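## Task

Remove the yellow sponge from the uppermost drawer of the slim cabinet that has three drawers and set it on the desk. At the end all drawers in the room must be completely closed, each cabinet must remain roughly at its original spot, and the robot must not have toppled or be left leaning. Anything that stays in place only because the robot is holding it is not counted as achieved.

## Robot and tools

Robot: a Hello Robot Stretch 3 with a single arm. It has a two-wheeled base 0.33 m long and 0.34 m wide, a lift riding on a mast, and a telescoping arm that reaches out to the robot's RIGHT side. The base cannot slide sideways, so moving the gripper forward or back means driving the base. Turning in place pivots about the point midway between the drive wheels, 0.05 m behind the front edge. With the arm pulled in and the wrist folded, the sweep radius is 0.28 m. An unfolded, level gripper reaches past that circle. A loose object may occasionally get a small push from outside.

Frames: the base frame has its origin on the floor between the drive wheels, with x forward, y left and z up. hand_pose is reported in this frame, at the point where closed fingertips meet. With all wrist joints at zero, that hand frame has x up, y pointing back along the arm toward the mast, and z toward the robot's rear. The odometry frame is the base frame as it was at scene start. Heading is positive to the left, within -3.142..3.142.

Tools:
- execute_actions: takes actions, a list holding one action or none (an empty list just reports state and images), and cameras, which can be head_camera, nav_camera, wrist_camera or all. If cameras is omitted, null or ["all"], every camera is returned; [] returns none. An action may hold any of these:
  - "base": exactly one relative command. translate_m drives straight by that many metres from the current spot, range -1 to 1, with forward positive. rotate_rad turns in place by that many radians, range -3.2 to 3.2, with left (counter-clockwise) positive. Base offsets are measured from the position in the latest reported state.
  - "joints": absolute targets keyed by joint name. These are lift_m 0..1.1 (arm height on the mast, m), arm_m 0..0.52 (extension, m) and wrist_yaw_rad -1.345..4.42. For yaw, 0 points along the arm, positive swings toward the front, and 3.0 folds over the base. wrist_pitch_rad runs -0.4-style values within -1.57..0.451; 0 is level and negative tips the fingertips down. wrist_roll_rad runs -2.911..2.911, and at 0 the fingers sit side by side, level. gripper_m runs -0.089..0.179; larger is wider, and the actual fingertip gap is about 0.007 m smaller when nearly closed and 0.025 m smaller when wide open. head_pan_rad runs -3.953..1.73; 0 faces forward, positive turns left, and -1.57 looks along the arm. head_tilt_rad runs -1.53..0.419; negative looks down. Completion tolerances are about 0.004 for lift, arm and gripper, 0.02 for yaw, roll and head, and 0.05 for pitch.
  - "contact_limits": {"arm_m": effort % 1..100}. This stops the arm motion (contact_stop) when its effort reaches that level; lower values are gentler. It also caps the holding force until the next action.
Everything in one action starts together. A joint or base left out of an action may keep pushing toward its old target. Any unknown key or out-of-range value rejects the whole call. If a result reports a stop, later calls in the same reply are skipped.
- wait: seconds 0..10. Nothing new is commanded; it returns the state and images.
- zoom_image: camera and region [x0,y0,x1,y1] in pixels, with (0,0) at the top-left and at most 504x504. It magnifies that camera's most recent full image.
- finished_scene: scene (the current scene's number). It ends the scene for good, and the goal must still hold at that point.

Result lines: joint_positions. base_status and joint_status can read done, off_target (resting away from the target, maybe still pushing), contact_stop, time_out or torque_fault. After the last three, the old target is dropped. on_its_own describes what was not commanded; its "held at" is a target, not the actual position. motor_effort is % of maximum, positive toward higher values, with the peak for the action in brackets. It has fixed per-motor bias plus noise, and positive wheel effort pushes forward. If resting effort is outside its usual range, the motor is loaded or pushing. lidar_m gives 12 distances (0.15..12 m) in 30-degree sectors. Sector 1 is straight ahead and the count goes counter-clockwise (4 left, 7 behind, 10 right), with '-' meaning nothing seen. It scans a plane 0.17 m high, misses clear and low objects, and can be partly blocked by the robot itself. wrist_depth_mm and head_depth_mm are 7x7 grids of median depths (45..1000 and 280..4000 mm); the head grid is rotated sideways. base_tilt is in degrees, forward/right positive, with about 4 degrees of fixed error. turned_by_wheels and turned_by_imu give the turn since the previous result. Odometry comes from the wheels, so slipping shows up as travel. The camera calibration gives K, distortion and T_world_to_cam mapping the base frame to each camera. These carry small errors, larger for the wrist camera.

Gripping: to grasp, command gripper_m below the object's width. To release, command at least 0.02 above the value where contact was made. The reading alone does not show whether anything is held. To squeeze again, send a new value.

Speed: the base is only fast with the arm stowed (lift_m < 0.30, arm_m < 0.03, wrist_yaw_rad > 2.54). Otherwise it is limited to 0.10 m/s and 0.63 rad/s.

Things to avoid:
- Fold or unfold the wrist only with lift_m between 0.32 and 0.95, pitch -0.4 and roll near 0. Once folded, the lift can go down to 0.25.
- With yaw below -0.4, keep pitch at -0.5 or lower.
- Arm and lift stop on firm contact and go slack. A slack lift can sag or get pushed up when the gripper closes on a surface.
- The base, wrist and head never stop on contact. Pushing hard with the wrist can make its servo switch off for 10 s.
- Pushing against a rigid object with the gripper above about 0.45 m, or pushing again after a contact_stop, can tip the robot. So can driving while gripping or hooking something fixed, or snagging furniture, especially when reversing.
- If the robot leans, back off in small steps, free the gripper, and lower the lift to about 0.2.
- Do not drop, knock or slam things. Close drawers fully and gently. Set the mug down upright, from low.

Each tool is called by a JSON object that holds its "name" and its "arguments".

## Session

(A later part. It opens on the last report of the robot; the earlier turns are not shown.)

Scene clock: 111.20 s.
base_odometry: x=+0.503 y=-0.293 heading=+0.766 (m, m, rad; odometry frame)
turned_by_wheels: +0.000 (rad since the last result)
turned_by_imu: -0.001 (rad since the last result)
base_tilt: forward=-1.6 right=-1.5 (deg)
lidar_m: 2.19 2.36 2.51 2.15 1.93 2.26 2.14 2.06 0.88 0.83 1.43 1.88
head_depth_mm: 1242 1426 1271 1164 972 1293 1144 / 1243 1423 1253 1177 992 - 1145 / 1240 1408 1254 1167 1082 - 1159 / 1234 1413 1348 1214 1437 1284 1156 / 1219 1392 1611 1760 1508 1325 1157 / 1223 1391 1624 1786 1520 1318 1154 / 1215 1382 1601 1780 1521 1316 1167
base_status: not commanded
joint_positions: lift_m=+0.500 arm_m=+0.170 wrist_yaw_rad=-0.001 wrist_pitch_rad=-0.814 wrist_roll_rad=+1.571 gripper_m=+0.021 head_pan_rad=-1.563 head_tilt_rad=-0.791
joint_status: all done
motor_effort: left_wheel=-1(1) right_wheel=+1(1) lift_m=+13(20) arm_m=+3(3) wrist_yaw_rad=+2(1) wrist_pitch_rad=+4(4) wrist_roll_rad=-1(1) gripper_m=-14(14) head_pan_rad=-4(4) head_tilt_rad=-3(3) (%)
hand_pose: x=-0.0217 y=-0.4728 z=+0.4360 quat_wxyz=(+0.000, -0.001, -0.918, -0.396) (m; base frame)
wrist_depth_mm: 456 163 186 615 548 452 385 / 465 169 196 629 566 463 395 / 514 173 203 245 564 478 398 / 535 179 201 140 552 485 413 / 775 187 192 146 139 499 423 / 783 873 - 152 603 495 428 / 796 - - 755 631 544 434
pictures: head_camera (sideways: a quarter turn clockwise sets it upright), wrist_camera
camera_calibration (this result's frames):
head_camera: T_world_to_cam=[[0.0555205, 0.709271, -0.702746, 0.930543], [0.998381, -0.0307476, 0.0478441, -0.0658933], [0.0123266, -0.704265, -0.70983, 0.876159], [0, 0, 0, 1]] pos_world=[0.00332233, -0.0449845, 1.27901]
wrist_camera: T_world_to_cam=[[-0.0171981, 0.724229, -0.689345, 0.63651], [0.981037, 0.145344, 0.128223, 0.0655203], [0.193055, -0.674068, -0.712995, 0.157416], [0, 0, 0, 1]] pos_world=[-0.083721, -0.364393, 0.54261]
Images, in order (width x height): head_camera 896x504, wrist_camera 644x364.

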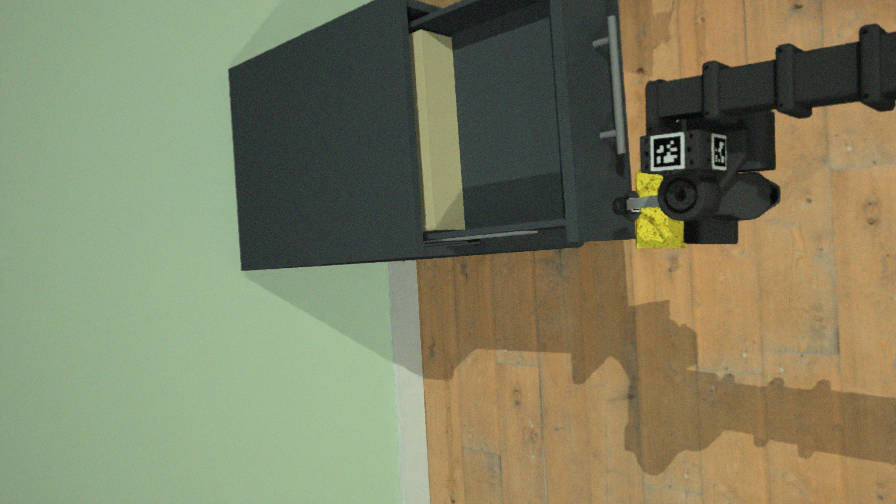

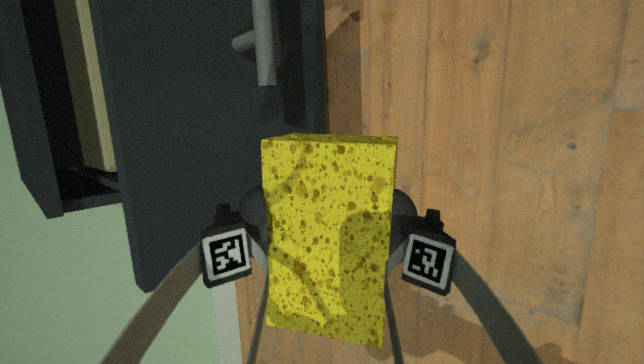

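{"name": "execute_actions", "arguments": {"actions": [{"joints": {"arm_m": 0.44}, "contact_limits": {"arm_m": 12}}], "cameras": ["head_camera", "wrist_camera"]}}

Scene clock: 115.53 s.
base_odometry: x=+0.503 y=-0.293 heading=+0.766 (m, m, rad; odometry frame)
turned_by_wheels: +0.000 (rad since the last result)
turned_by_imu: -0.001 (rad since the last result)
base_tilt: forward=-1.6 right=-1.5 (deg)
lidar_m: 2.20 2.36 2.50 2.15 1.93 2.26 2.14 2.06 0.88 0.83 1.42 1.89
head_depth_mm: 1245 1418 1279 1126 1419 1289 1140 / 1241 1418 1249 1108 1412 1276 1128 / 1232 1405 1249 1121 1413 1298 1152 / 1231 1404 1350 1291 1458 1308 1155 / 1223 1394 1633 1761 1505 1307 1156 / 1212 1387 1622 1779 1517 1310 1167 / 1217 1386 1613 1763 1513 1329 1161
base_status: not commanded
joint_positions: lift_m=+0.500 arm_m=+0.440 wrist_yaw_rad=+0.000 wrist_pitch_rad=-0.818 wrist_roll_rad=+1.571 gripper_m=+0.021 head_pan_rad=-1.563 head_tilt_rad=-0.791
joint_status: all done
motor_effort: left_wheel=-1(2) right_wheel=+0(2) lift_m=+12(13) arm_m=+4(7) wrist_yaw_rad=+0(2) wrist_pitch_rad=+5(11) wrist_roll_rad=-1(1) gripper_m=-14(16) head_pan_rad=-3(4) head_tilt_rad=-3(3) (%)
contact_limits: arm_m 12 (drawing in: default 23, maximum 38; extending or still: default 32, maximum 52)
hand_pose: x=-0.0215 y=-0.7420 z=+0.4353 quat_wxyz=(+0.000, +0.000, -0.917, -0.398) (m; base frame)
wrist_depth_mm: 156 136 162 210 396 450 386 / 162 142 165 214 408 461 394 / 185 147 167 193 418 472 400 / 230 151 165 141 438 488 408 / 303 172 157 146 140 501 418 / 570 179 175 153 608 494 428 / 596 660 857 747 621 539 435
pictures: head_camera (sideways: a quarter turn clockwise sets it upright), wrist_camera
camera_calibration (this result's frames):
head_camera: T_world_to_cam=[[0.0555229, 0.70927, -0.702747, 0.930543], [0.998381, -0.0307509, 0.0478441, -0.0658933], [0.0123243, -0.704266, -0.70983, 0.876159], [0, 0, 0, 1]] pos_world=[0.00332218, -0.0449845, 1.27901]
wrist_camera: T_world_to_cam=[[-0.0178865, 0.72701, -0.686394, 0.831756], [0.980893, 0.145772, 0.128837, 0.104616], [0.193723, -0.670974, -0.715727, -0.0210003], [0, 0, 0, 1]] pos_world=[-0.0836715, -0.634036, 0.542403]
Images, in order (width x height): head_camera 896x504, wrist_camera 644x364.

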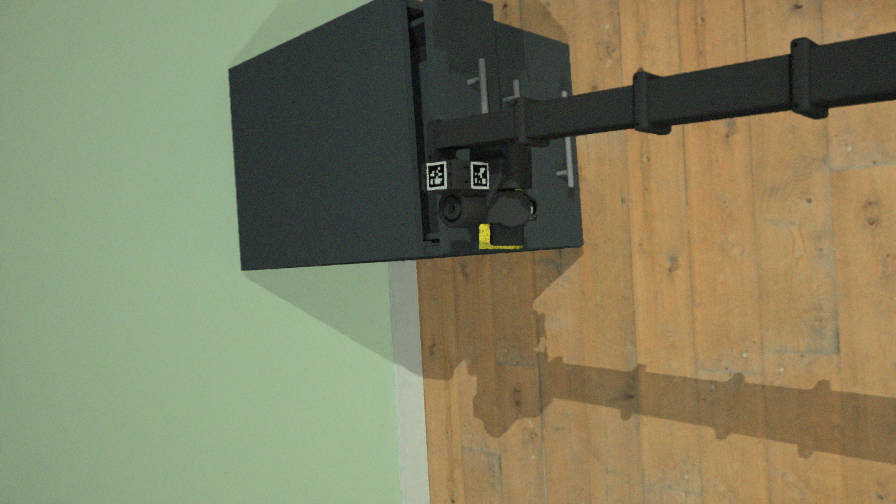

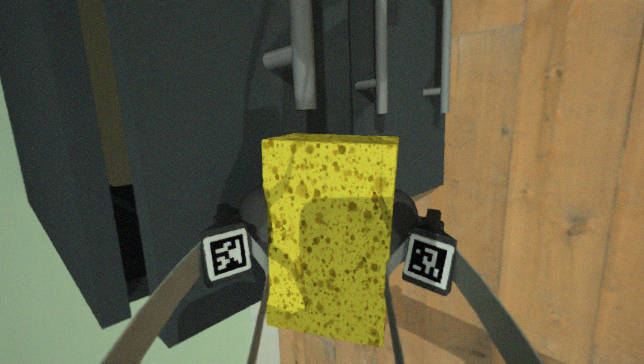

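Working well. Finish closing gently.

{"name": "execute_actions", "arguments": {"actions": [{"joints": {"arm_m": 0.50}, "contact_limits": {"arm_m": 11}}], "cameras": ["head_camera", "wrist_camera"]}}

Scene clock: 117.80 s.
base_odometry: x=+0.503 y=-0.293 heading=+0.766 (m, m, rad; odometry frame)
turned_by_wheels: +0.000 (rad since the last result)
turned_by_imu: -0.001 (rad since the last result)
base_tilt: forward=-1.6 right=-1.7 (deg)
lidar_m: 2.20 2.37 2.51 2.15 1.93 2.25 2.15 2.07 0.88 0.83 1.42 1.88
head_depth_mm: 1243 1418 1278 1179 1431 1289 1138 / 1241 1412 1253 1139 1409 1287 1137 / 1231 1407 1256 - 1394 1315 1149 / 1233 1399 1351 1637 1441 1301 1163 / 1222 1396 1626 1775 1507 1309 1158 / 1219 1392 1612 1768 1521 1309 1162 / 1214 1387 1590 1769 1517 1316 1177
base_status: not commanded
joint_positions: lift_m=+0.500 arm_m=+0.499 wrist_yaw_rad=+0.000 wrist_pitch_rad=-0.843 wrist_roll_rad=+1.571 gripper_m=+0.021 head_pan_rad=-1.563 head_tilt_rad=-0.791
joint_status: all done
motor_effort: left_wheel=-1(2) right_wheel=+2(3) lift_m=+13(13) arm_m=+8(7) wrist_yaw_rad=+0(2) wrist_pitch_rad=+13(13) wrist_roll_rad=-1(1) gripper_m=-16(17) head_pan_rad=-4(4) head_tilt_rad=-3(3) (%)
contact_limits: arm_m 11 (drawing in: default 23, maximum 38; extending or still: default 32, maximum 52)
hand_pose: x=-0.0215 y=-0.7964 z=+0.4314 quat_wxyz=(+0.000, +0.000, -0.912, -0.410) (m; base frame)
wrist_depth_mm: 114 130 161 211 287 428 386 / 119 132 163 215 292 437 394 / 132 134 165 192 322 455 400 / 170 136 163 141 335 472 409 / 210 140 158 146 140 491 417 / 514 137 176 153 572 492 430 / 544 150 803 744 604 541 436
pictures: head_camera (sideways: a quarter turn clockwise sets it upright), wrist_camera
camera_calibration (this result's frames):
head_camera: T_world_to_cam=[[0.0555228, 0.70927, -0.702747, 0.930543], [0.998381, -0.0307508, 0.0478441, -0.0658933], [0.0123244, -0.704266, -0.70983, 0.876159], [0, 0, 0, 1]] pos_world=[0.00332219, -0.0449845, 1.27901]
wrist_camera: T_world_to_cam=[[-0.0178906, 0.743976, -0.667966, 0.874238], [0.980891, 0.142509, 0.132454, 0.10889], [0.193734, -0.652833, -0.732309, -0.0387036], [0, 0, 0, 1]] pos_world=[-0.0836706, -0.691197, 0.541196]
Images, in order (width x height): head_camera 896x504, wrist_camera 644x364.

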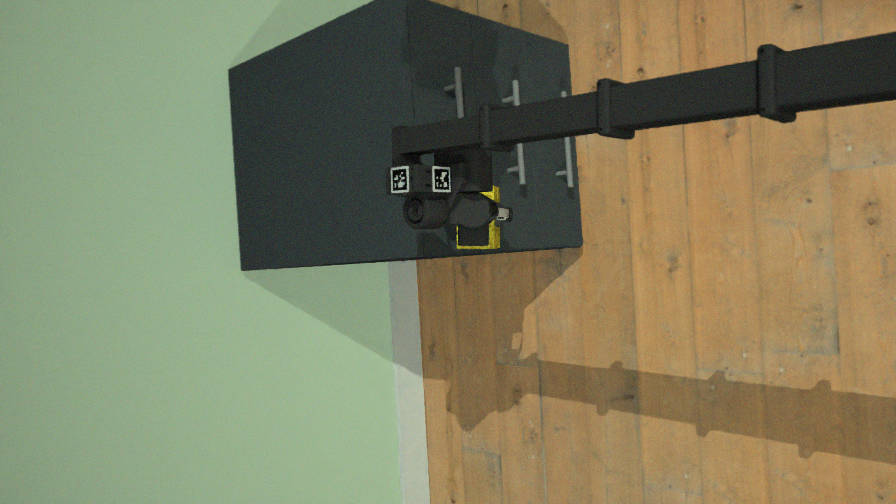

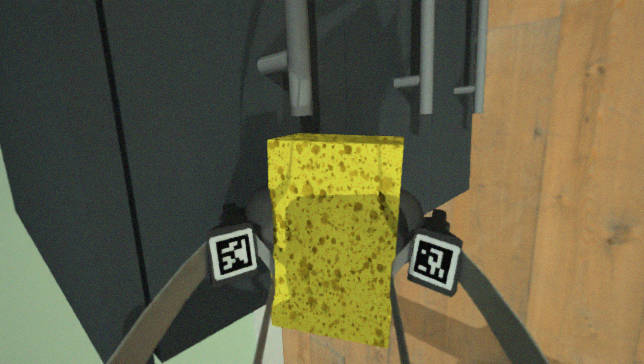

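{"name": "execute_actions", "arguments": {"actions": [{"base": {"translate_m": 0.3}, "joints": {"arm_m": 0.2, "head_pan_rad": -1.9, "head_tilt_rad": -0.7}}], "cameras": ["head_camera"]}}

Scene clock: 124.57 s.
base_odometry: x=+0.719 y=-0.085 heading=+0.766 (m, m, rad; odometry frame)
turned_by_wheels: +0.000 (rad since the last result)
turned_by_imu: -0.003 (rad since the last result)
base_tilt: forward=-1.6 right=-1.7 (deg)
lidar_m: 1.91 2.13 2.21 2.40 2.29 2.57 2.44 2.04 0.87 0.98 1.41 1.87
head_depth_mm: 1422 1621 1874 1759 1539 1354 1176 / 1363 1555 1491 1251 1474 1358 1182 / 1316 1482 1422 1205 1395 1369 1204 / 1275 1429 1452 1217 1458 1434 1166 / 1229 1373 1499 1684 1611 1436 1166 / 1186 1318 1492 1708 1626 1373 1193 / 1149 1277 1426 1608 1617 1396 1209
base_status: done
joint_positions: lift_m=+0.500 arm_m=+0.200 wrist_yaw_rad=-0.002 wrist_pitch_rad=-0.814 wrist_roll_rad=+1.572 gripper_m=+0.021 head_pan_rad=-1.893 head_tilt_rad=-0.704
joint_status: all done
motor_effort: left_wheel=-1(2) right_wheel=+0(11) lift_m=+13(13) arm_m=-3(8) wrist_yaw_rad=+2(5) wrist_pitch_rad=+4(12) wrist_roll_rad=-2(3) gripper_m=-14(16) head_pan_rad=-4(31) head_tilt_rad=+2(10) (%)
hand_pose: x=-0.0217 y=-0.5035 z=+0.4360 quat_wxyz=(-0.001, -0.001, -0.918, -0.396) (m; base frame)
wrist_depth_mm: 564 586 607 629 544 457 385 / 714 828 922 703 561 461 396 / 722 868 957 665 564 468 399 / 735 866 - 141 549 483 409 / 756 869 - 146 140 496 421 / 751 865 - 152 599 496 426 / 751 950 - 765 629 546 437
pictures: head_camera (sideways: a quarter turn clockwise sets it upright)
camera_calibration (this result's frames):
head_camera: T_world_to_cam=[[0.262076, 0.592825, -0.761495, 1.00585], [0.935997, -0.348296, 0.0509841, -0.0696062], [-0.235001, -0.726119, -0.646162, 0.794856], [0, 0, 0, 1]] pos_world=[-0.0116661, -0.0433761, 1.2831]
Images, in order (width x height): head_camera 896x504.

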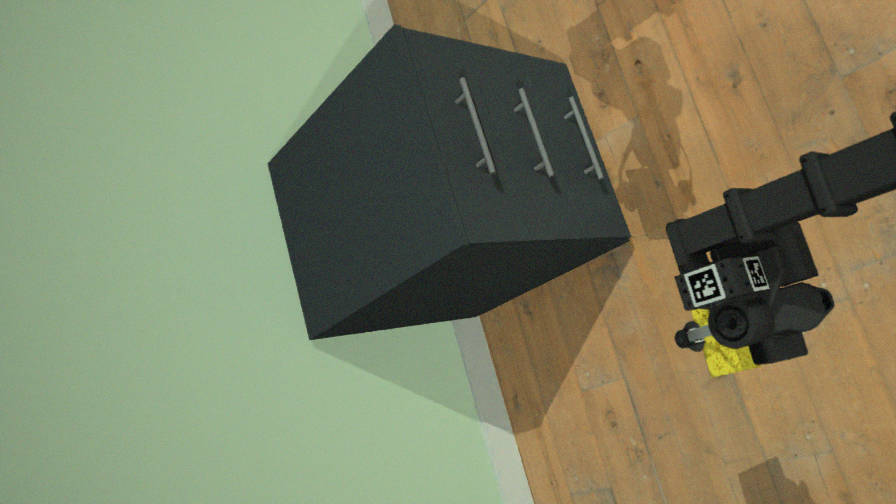

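Drawer is flush. Now drive toward the desk while raising the lift and looking ahead.

{"name": "execute_actions", "arguments": {"actions": [{"base": {"translate_m": 0.6}, "joints": {"lift_m": 0.98, "wrist_pitch_rad": -1.33, "head_pan_rad": -0.1, "head_tilt_rad": -0.45}}], "cameras": ["head_camera", "nav_camera"]}}

Scene clock: 132.47 s.
base_odometry: x=+1.151 y=+0.331 heading=+0.766 (m, m, rad; odometry frame)
turned_by_wheels: +0.000 (rad since the last result)
turned_by_imu: -0.003 (rad since the last result)
base_tilt: forward=-1.6 right=-1.5 (deg)
lidar_m: 1.73 1.32 1.74 2.42 2.35 2.60 3.03 1.20 1.21 1.34 1.38 1.51
head_depth_mm: 1533 1633 1208 2000 2008 1615 1344 / 1516 1617 1131 1966 2043 1616 1345 / 1492 1616 1142 1922 2036 1629 1355 / 1466 1585 1151 1895 2012 1647 1351 / 1454 1562 1176 1859 1993 1640 1367 / 1437 1562 1188 1831 1941 1651 1371 / 1410 1530 1207 1787 1910 1583 1375
base_status: done
joint_positions: lift_m=+0.980 arm_m=+0.200 wrist_yaw_rad=-0.002 wrist_pitch_rad=-1.326 wrist_roll_rad=+1.572 gripper_m=+0.021 head_pan_rad=-0.107 head_tilt_rad=-0.458
joint_status: all done
motor_effort: left_wheel=-2(3) right_wheel=+1(6) lift_m=+23(22) arm_m=-3(3) wrist_yaw_rad=+2(3) wrist_pitch_rad=-1(5) wrist_roll_rad=-2(2) gripper_m=-15(15) head_pan_rad=+4(42) head_tilt_rad=+3(16) (%)
hand_pose: x=-0.0216 y=-0.3836 z=+0.8639 quat_wxyz=(-0.001, -0.001, -0.788, -0.616) (m; base frame)
wrist_depth_mm: 893 - - 928 879 837 763 / 892 - - 951 894 - - / 881 - - - 920 - - / 887 - - 141 936 911 844 / 873 - - 146 140 925 887 / 884 - - 153 - 964 905 / 879 - - - - - 945
pictures: head_camera (sideways: a quarter turn clockwise sets it upright), nav_camera (sideways: a quarter turn counterclockwise sets it upright)
camera_calibration (this result's frames):
head_camera: T_world_to_cam=[[-0.43061, 0.107576, -0.896104, 1.18559], [0.12718, 0.990197, 0.0577576, -0.0735084], [0.893532, -0.0890951, -0.440071, 0.519839], [0, 0, 0, 1]] pos_world=[0.0553828, -0.00843836, 1.29542]
nav_camera: T_world_to_cam=[[0.390527, -0.0875251, 0.916421, -1.14747], [-0.162938, -0.986325, -0.0247666, 0.0873497], [0.906057, -0.139648, -0.399448, 0.47576], [0, 0, 0, 1]] pos_world=[0.0312842, 0.0521617, 1.24377]
Images, in order (width x height): head_camera 896x504, nav_camera 672x504.

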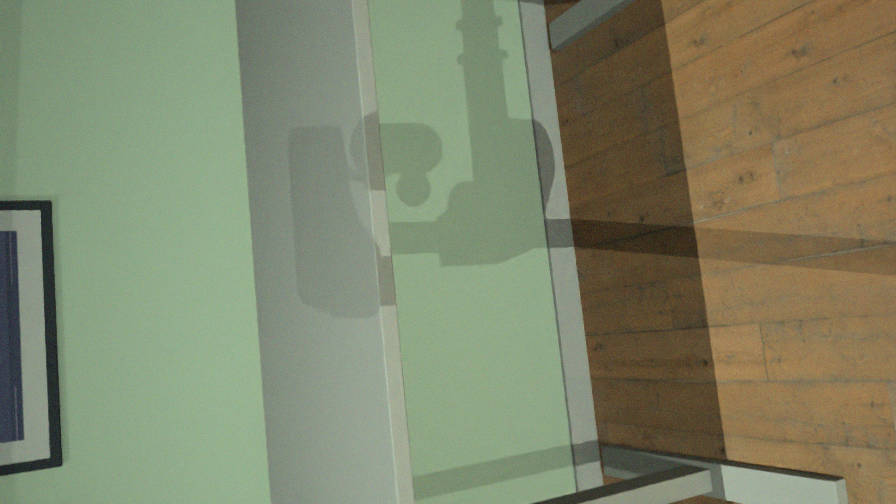

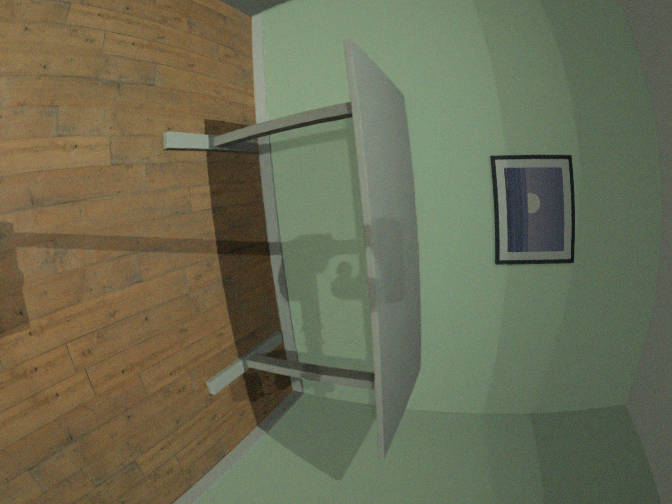

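{"name": "execute_actions", "arguments": {"actions": [{"base": {"translate_m": 0.4}, "joints": {"lift_m": 1.1, "wrist_pitch_rad": -0.55, "head_pan_rad": 0.0, "head_tilt_rad": -0.6}}], "cameras": ["head_camera"]}}

Scene clock: 139.90 s.
base_odometry: x=+1.439 y=+0.609 heading=+0.766 (m, m, rad; odometry frame)
turned_by_wheels: +0.000 (rad since the last result)
turned_by_imu: -0.003 (rad since the last result)
base_tilt: forward=-1.6 right=-1.6 (deg)
lidar_m: 1.33 0.96 1.56 2.44 2.50 2.62 3.44 1.51 1.40 1.33 1.36 1.19
head_depth_mm: 1131 1185 775 651 1726 1452 1241 / 1124 1193 784 632 1707 1464 1247 / 1126 1188 788 630 1719 1449 1256 / 1121 1191 796 638 1715 1463 1255 / 1115 1182 804 643 1699 1479 1261 / 1104 1169 815 623 1703 1479 1255 / 1102 1185 824 626 1653 1373 1230
base_status: done
joint_positions: lift_m=+1.099 arm_m=+0.200 wrist_yaw_rad=-0.002 wrist_pitch_rad=-0.569 wrist_roll_rad=+1.572 gripper_m=+0.021 head_pan_rad=-0.007 head_tilt_rad=-0.592
joint_status: all done
motor_effort: left_wheel=-2(3) right_wheel=+0(5) lift_m=+22(23) arm_m=-3(3) wrist_yaw_rad=+2(2) wrist_pitch_rad=+5(5) wrist_roll_rad=-2(2) gripper_m=-14(14) head_pan_rad=+4(17) head_tilt_rad=-3(14) (%)
hand_pose: x=-0.0218 y=-0.5480 z=+1.0796 quat_wxyz=(-0.001, -0.001, -0.960, -0.281) (m; base frame)
wrist_depth_mm: 663 740 859 - - - 848 / 667 754 858 - - - 872 / 675 760 875 - - - 861 / 696 774 877 140 - - 885 / 704 812 868 146 140 - 911 / 730 811 926 153 - - 933 / 730 866 976 - - - 943
pictures: head_camera (sideways: a quarter turn clockwise sets it upright)
camera_calibration (this result's frames):
head_camera: T_world_to_cam=[[-0.555534, 0.0648775, -0.828959, 1.09878], [0.035251, 0.997893, 0.0544752, -0.0686644], [0.830746, 0.00104119, -0.556651, 0.671909], [0, 0, 0, 1]] pos_world=[0.054647, -0.00346626, 1.28861]
Images, in order (width x height): head_camera 896x504.

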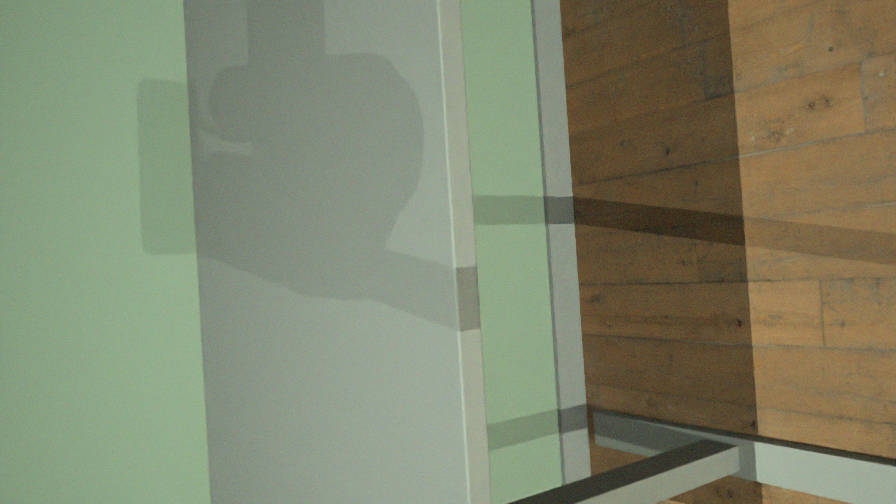

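{"name": "execute_actions", "arguments": {"actions": [{"base": {"rotate_rad": 1.57}, "joints": {"arm_m": 0.52, "head_pan_rad": -1.57, "head_tilt_rad": -0.45}}], "cameras": ["head_camera", "wrist_camera"]}}

Scene clock: 144.53 s.
base_odometry: x=+1.439 y=+0.609 heading=+2.336 (m, m, rad; odometry frame)
turned_by_wheels: +1.570 (rad since the last result)
turned_by_imu: +1.574 (rad since the last result)
base_tilt: forward=-1.6 right=-1.6 (deg)
lidar_m: 2.44 2.50 2.62 3.43 1.55 1.40 1.33 1.35 1.19 1.33 0.95 1.57
head_depth_mm: - 1225 1110 732 1622 1626 1345 / 1080 1219 1123 738 1614 1634 1350 / 1080 - 996 745 1603 1631 1360 / 1121 1195 1004 754 1590 1628 1355 / 1113 1201 1173 757 632 1644 1371 / 1113 1201 1191 765 634 1667 1371 / 1105 1193 1208 771 641 1482 1287
base_status: done
joint_positions: lift_m=+1.099 arm_m=+0.520 wrist_yaw_rad=-0.001 wrist_pitch_rad=-0.568 wrist_roll_rad=+1.572 gripper_m=+0.021 head_pan_rad=-1.563 head_tilt_rad=-0.458
joint_status: all done
motor_effort: left_wheel=-1(5) right_wheel=+2(7) lift_m=+23(23) arm_m=+3(4) wrist_yaw_rad=+2(2) wrist_pitch_rad=+5(6) wrist_roll_rad=-2(2) gripper_m=-14(14) head_pan_rad=-4(47) head_tilt_rad=+3(13) (%)
hand_pose: x=-0.0217 y=-0.8676 z=+1.0798 quat_wxyz=(-0.001, -0.001, -0.960, -0.280) (m; base frame)
wrist_depth_mm: 435 489 537 357 250 193 157 / 444 493 549 370 257 196 159 / 449 507 565 336 253 200 162 / 454 513 585 140 246 204 165 / 465 525 564 146 140 209 167 / 472 525 612 153 267 206 170 / 482 561 629 371 280 227 172
pictures: head_camera (sideways: a quarter turn clockwise sets it upright), wrist_camera
camera_calibration (this result's frames):
head_camera: T_world_to_cam=[[0.0575663, 0.440027, -0.896137, 1.18265], [0.998246, -0.0129654, 0.0577592, -0.078824], [0.0137968, -0.897891, -0.440002, 0.525116], [0, 0, 0, 1]] pos_world=[0.00335983, -0.0499253, 1.29543]
wrist_camera: T_world_to_cam=[[-0.0157286, 0.534038, -0.845314, 1.36969], [0.981111, 0.171266, 0.0899444, 0.104239], [0.192807, -0.827932, -0.526645, 0.0156461], [0, 0, 0, 1]] pos_world=[-0.0837431, -0.736364, 1.15668]
Images, in order (width x height): head_camera 896x504, wrist_camera 644x364.

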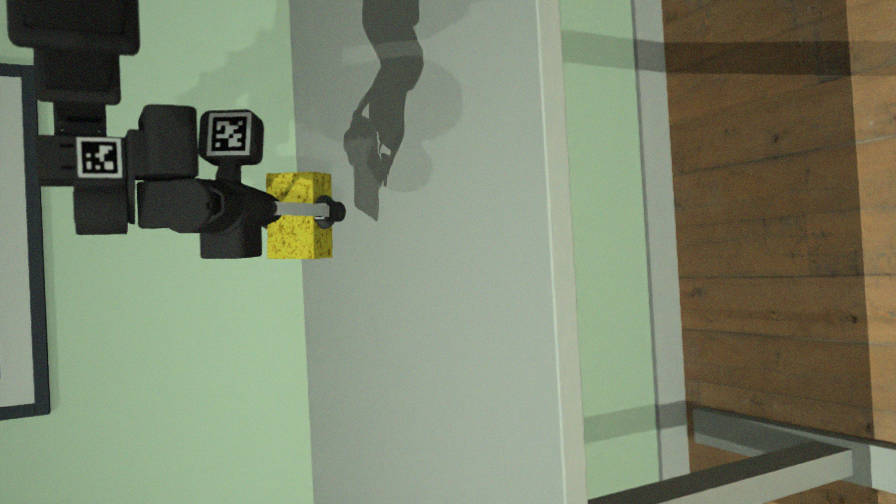

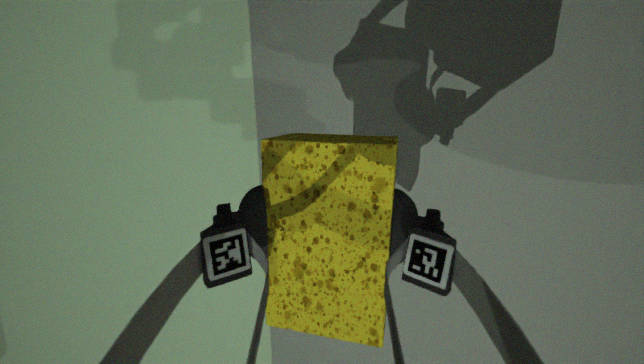

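{"name": "execute_actions", "arguments": {"actions": [{"joints": {"wrist_pitch_rad": -1.31}}], "cameras": ["head_camera", "wrist_camera"]}}

Scene clock: 147.80 s.
base_odometry: x=+1.439 y=+0.609 heading=+2.336 (m, m, rad; odometry frame)
turned_by_wheels: +0.000 (rad since the last result)
turned_by_imu: -0.001 (rad since the last result)
base_tilt: forward=-1.6 right=-1.6 (deg)
lidar_m: 2.44 2.50 2.61 3.43 1.55 1.40 1.33 1.36 1.19 1.33 0.96 1.56
head_depth_mm: - 1222 1111 735 1630 1610 1345 / 1082 1232 1052 740 1623 1618 1349 / 1078 - 1058 704 1589 1630 1359 / 1117 1193 1078 718 1587 1637 1361 / 1115 1196 1170 760 630 1646 1362 / 1111 1198 1188 764 634 1654 1375 / 1103 1193 1216 771 642 1488 1285
base_status: not commanded
joint_positions: lift_m=+1.099 arm_m=+0.520 wrist_yaw_rad=-0.001 wrist_pitch_rad=-1.306 wrist_roll_rad=+1.572 gripper_m=+0.021 head_pan_rad=-1.563 head_tilt_rad=-0.458
joint_status: all done
motor_effort: left_wheel=-1(2) right_wheel=+2(1) lift_m=+23(23) arm_m=+3(3) wrist_yaw_rad=+2(1) wrist_pitch_rad=-1(6) wrist_roll_rad=-2(2) gripper_m=-14(14) head_pan_rad=-4(4) head_tilt_rad=+2(2) (%)
hand_pose: x=-0.0216 y=-0.7082 z=+0.9844 quat_wxyz=(-0.001, -0.001, -0.794, -0.608) (m; base frame)
wrist_depth_mm: 221 203 187 173 161 151 141 / 230 212 194 179 166 155 145 / 241 222 202 179 170 160 149 / 255 232 211 140 173 165 154 / 268 244 222 146 140 170 159 / 284 259 231 153 190 175 164 / 300 267 241 211 197 187 170
pictures: head_camera (sideways: a quarter turn clockwise sets it upright), wrist_camera
camera_calibration (this result's frames):
head_camera: T_world_to_cam=[[0.0575662, 0.440027, -0.896137, 1.18265], [0.998246, -0.0129652, 0.0577592, -0.078824], [0.0137971, -0.897891, -0.440002, 0.525116], [0, 0, 0, 1]] pos_world=[0.00335984, -0.0499253, 1.29543]
wrist_camera: T_world_to_cam=[[-0.0146498, 0.963929, -0.265757, 0.937884], [0.981035, 0.0652323, 0.182525, -0.0808644], [0.193277, -0.258043, -0.946603, 0.914394], [0, 0, 0, 1]] pos_world=[-0.0836606, -0.662825, 1.12958]
Images, in order (width x height): head_camera 896x504, wrist_camera 644x364.

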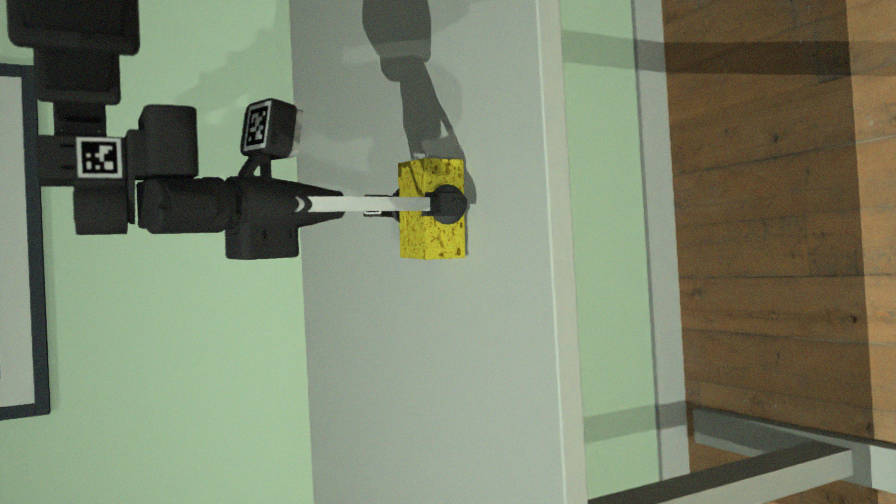

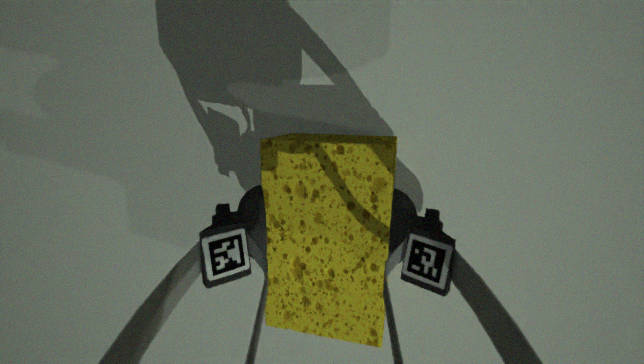

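{"name": "execute_actions", "arguments": {"actions": [{"joints": {"gripper_m": 0.115, "wrist_pitch_rad": -1.33}}], "cameras": ["head_camera", "wrist_camera"]}}

Scene clock: 150.27 s.
base_odometry: x=+1.439 y=+0.609 heading=+2.336 (m, m, rad; odometry frame)
turned_by_wheels: +0.000 (rad since the last result)
turned_by_imu: -0.001 (rad since the last result)
base_tilt: forward=-1.6 right=-1.5 (deg)
lidar_m: 2.44 2.50 2.62 3.44 1.55 1.40 1.33 1.36 1.19 1.33 0.96 1.56
head_depth_mm: - 1230 1118 733 1616 1613 1339 / 1082 1231 1053 739 1601 1620 1352 / 1074 - 1059 693 1605 1630 1346 / 1118 1192 1079 703 1585 1636 1365 / 1110 1202 1169 758 631 1645 1373 / 1111 1200 1186 767 636 1669 1369 / 1114 1186 1209 773 642 1492 1281
base_status: not commanded
joint_positions: lift_m=+1.099 arm_m=+0.520 wrist_yaw_rad=-0.001 wrist_pitch_rad=-1.326 wrist_roll_rad=+1.572 gripper_m=+0.115 head_pan_rad=-1.563 head_tilt_rad=-0.458
joint_status: all done
motor_effort: left_wheel=-2(2) right_wheel=+1(1) lift_m=+22(22) arm_m=+3(3) wrist_yaw_rad=+1(2) wrist_pitch_rad=-1(0) wrist_roll_rad=-2(2) gripper_m=+0(81) head_pan_rad=-4(4) head_tilt_rad=+3(2) (%)
hand_pose: x=-0.0216 y=-0.7032 z=+0.9836 quat_wxyz=(-0.001, -0.001, -0.788, -0.616) (m; base frame)
wrist_depth_mm: 215 200 186 172 161 151 143 / 224 208 192 178 166 156 147 / 235 216 199 179 171 161 151 / 248 228 207 145 174 166 156 / 259 241 213 150 182 169 161 / 277 251 224 156 190 174 166 / 297 260 236 213 198 186 170
pictures: head_camera (sideways: a quarter turn clockwise sets it upright), wrist_camera
camera_calibration (this result's frames):
head_camera: T_world_to_cam=[[0.0575662, 0.440027, -0.896137, 1.18265], [0.998246, -0.0129652, 0.0577592, -0.078824], [0.0137971, -0.897891, -0.440002, 0.525116], [0, 0, 0, 1]] pos_world=[0.00335984, -0.0499253, 1.29543]
wrist_camera: T_world_to_cam=[[-0.014627, 0.968962, -0.246776, 0.917729], [0.981031, 0.0616191, 0.183798, -0.0848425], [0.1933, -0.239407, -0.951483, 0.932823], [0, 0, 0, 1]] pos_world=[-0.0836576, -0.660693, 1.12963]
Images, in order (width x height): head_camera 896x504, wrist_camera 644x364.

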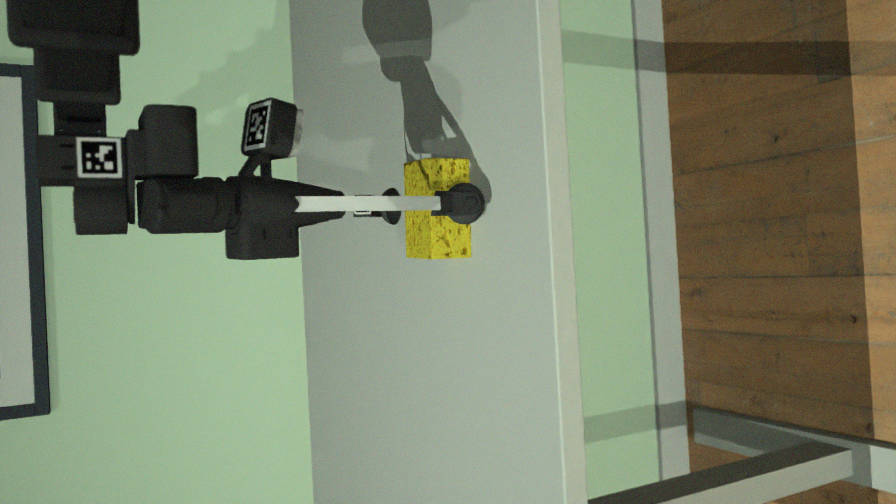

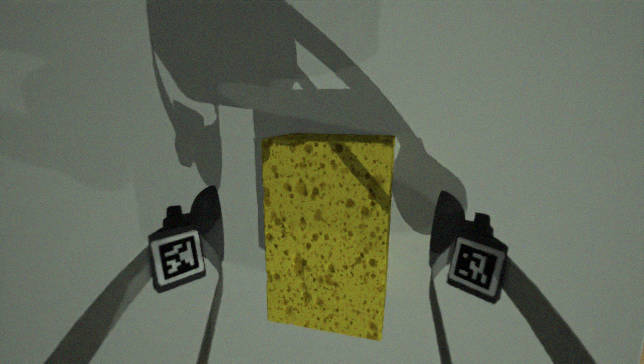

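{"name": "execute_actions", "arguments": {"actions": [{"base": {"translate_m": -0.09}, "joints": {"head_pan_rad": -0.35, "head_tilt_rad": -0.45}}], "cameras": ["head_camera", "wrist_camera", "nav_camera"]}}

Scene clock: 153.03 s.
base_odometry: x=+1.502 y=+0.544 heading=+2.336 (m, m, rad; odometry frame)
turned_by_wheels: +0.000 (rad since the last result)
turned_by_imu: +0.000 (rad since the last result)
base_tilt: forward=-1.6 right=-1.6 (deg)
lidar_m: 2.53 2.60 2.72 3.43 1.54 1.30 1.24 1.27 1.13 1.33 1.00 1.65
head_depth_mm: 1777 1879 1908 2021 2028 1624 1346 / 2036 2201 1873 1974 2050 1628 1345 / 2359 2539 1847 1880 1978 1637 1364 / 2381 2538 1885 1865 1994 1644 1353 / 2247 2418 2608 2694 2072 1652 1365 / 2203 2346 2493 2691 2082 1656 1369 / 2097 2240 2436 2606 2111 1670 1379
base_status: done
joint_positions: lift_m=+1.099 arm_m=+0.520 wrist_yaw_rad=-0.001 wrist_pitch_rad=-1.326 wrist_roll_rad=+1.572 gripper_m=+0.115 head_pan_rad=-0.357 head_tilt_rad=-0.458
joint_status: all done
motor_effort: left_wheel=-2(4) right_wheel=+2(4) lift_m=+22(22) arm_m=+3(3) wrist_yaw_rad=+2(2) wrist_pitch_rad=-1(1) wrist_roll_rad=-2(2) gripper_m=+1(0) head_pan_rad=+5(46) head_tilt_rad=+2(2) (%)
hand_pose: x=-0.0216 y=-0.7032 z=+0.9836 quat_wxyz=(-0.001, -0.001, -0.788, -0.616) (m; base frame)
wrist_depth_mm: 215 200 185 172 161 151 142 / 224 208 193 178 166 156 147 / 235 217 201 185 172 161 151 / 247 227 207 192 178 167 156 / 258 242 213 199 186 169 160 / 276 251 226 186 191 174 166 / 296 260 236 164 198 186 172
pictures: head_camera (sideways: a quarter turn clockwise sets it upright), nav_camera (sideways: a quarter turn counterclockwise sets it upright), wrist_camera
camera_calibration (this result's frames):
head_camera: T_world_to_cam=[[-0.390537, 0.210751, -0.896139, 1.18539], [0.368223, 0.927942, 0.0577593, -0.0749809], [0.843738, -0.307422, -0.439999, 0.520049], [0, 0, 0, 1]] pos_world=[0.051763, -0.0203701, 1.29543]
nav_camera: T_world_to_cam=[[0.356659, -0.181405, 0.916453, -1.1473], [-0.401914, -0.915342, -0.0247711, 0.0888133], [0.843362, -0.3595, -0.399374, 0.476047], [0, 0, 0, 1]] pos_world=[0.0434117, 0.0443069, 1.24377]
wrist_camera: T_world_to_cam=[[-0.0146269, 0.968962, -0.246776, 0.917729], [0.981031, 0.061619, 0.183798, -0.0848426], [0.1933, -0.239407, -0.951483, 0.932823], [0, 0, 0, 1]] pos_world=[-0.0836576, -0.660693, 1.12963]
Images, in order (width x height): head_camera 896x504, nav_camera 672x504, wrist_camera 644x364.

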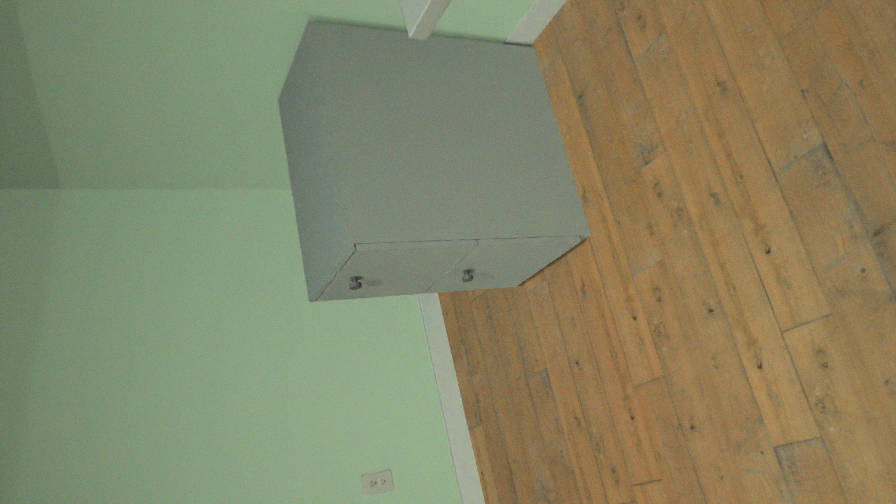

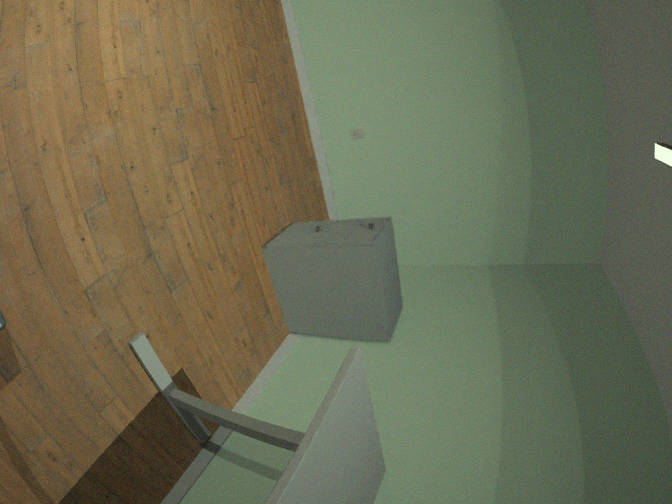

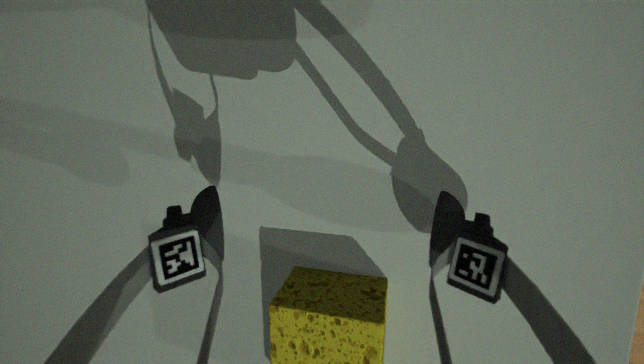

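All drawers look shut and the sponge rests on the desk.

{"name": "finished_scene", "arguments": {"scene": 1}}

The scene is finished: the task was done.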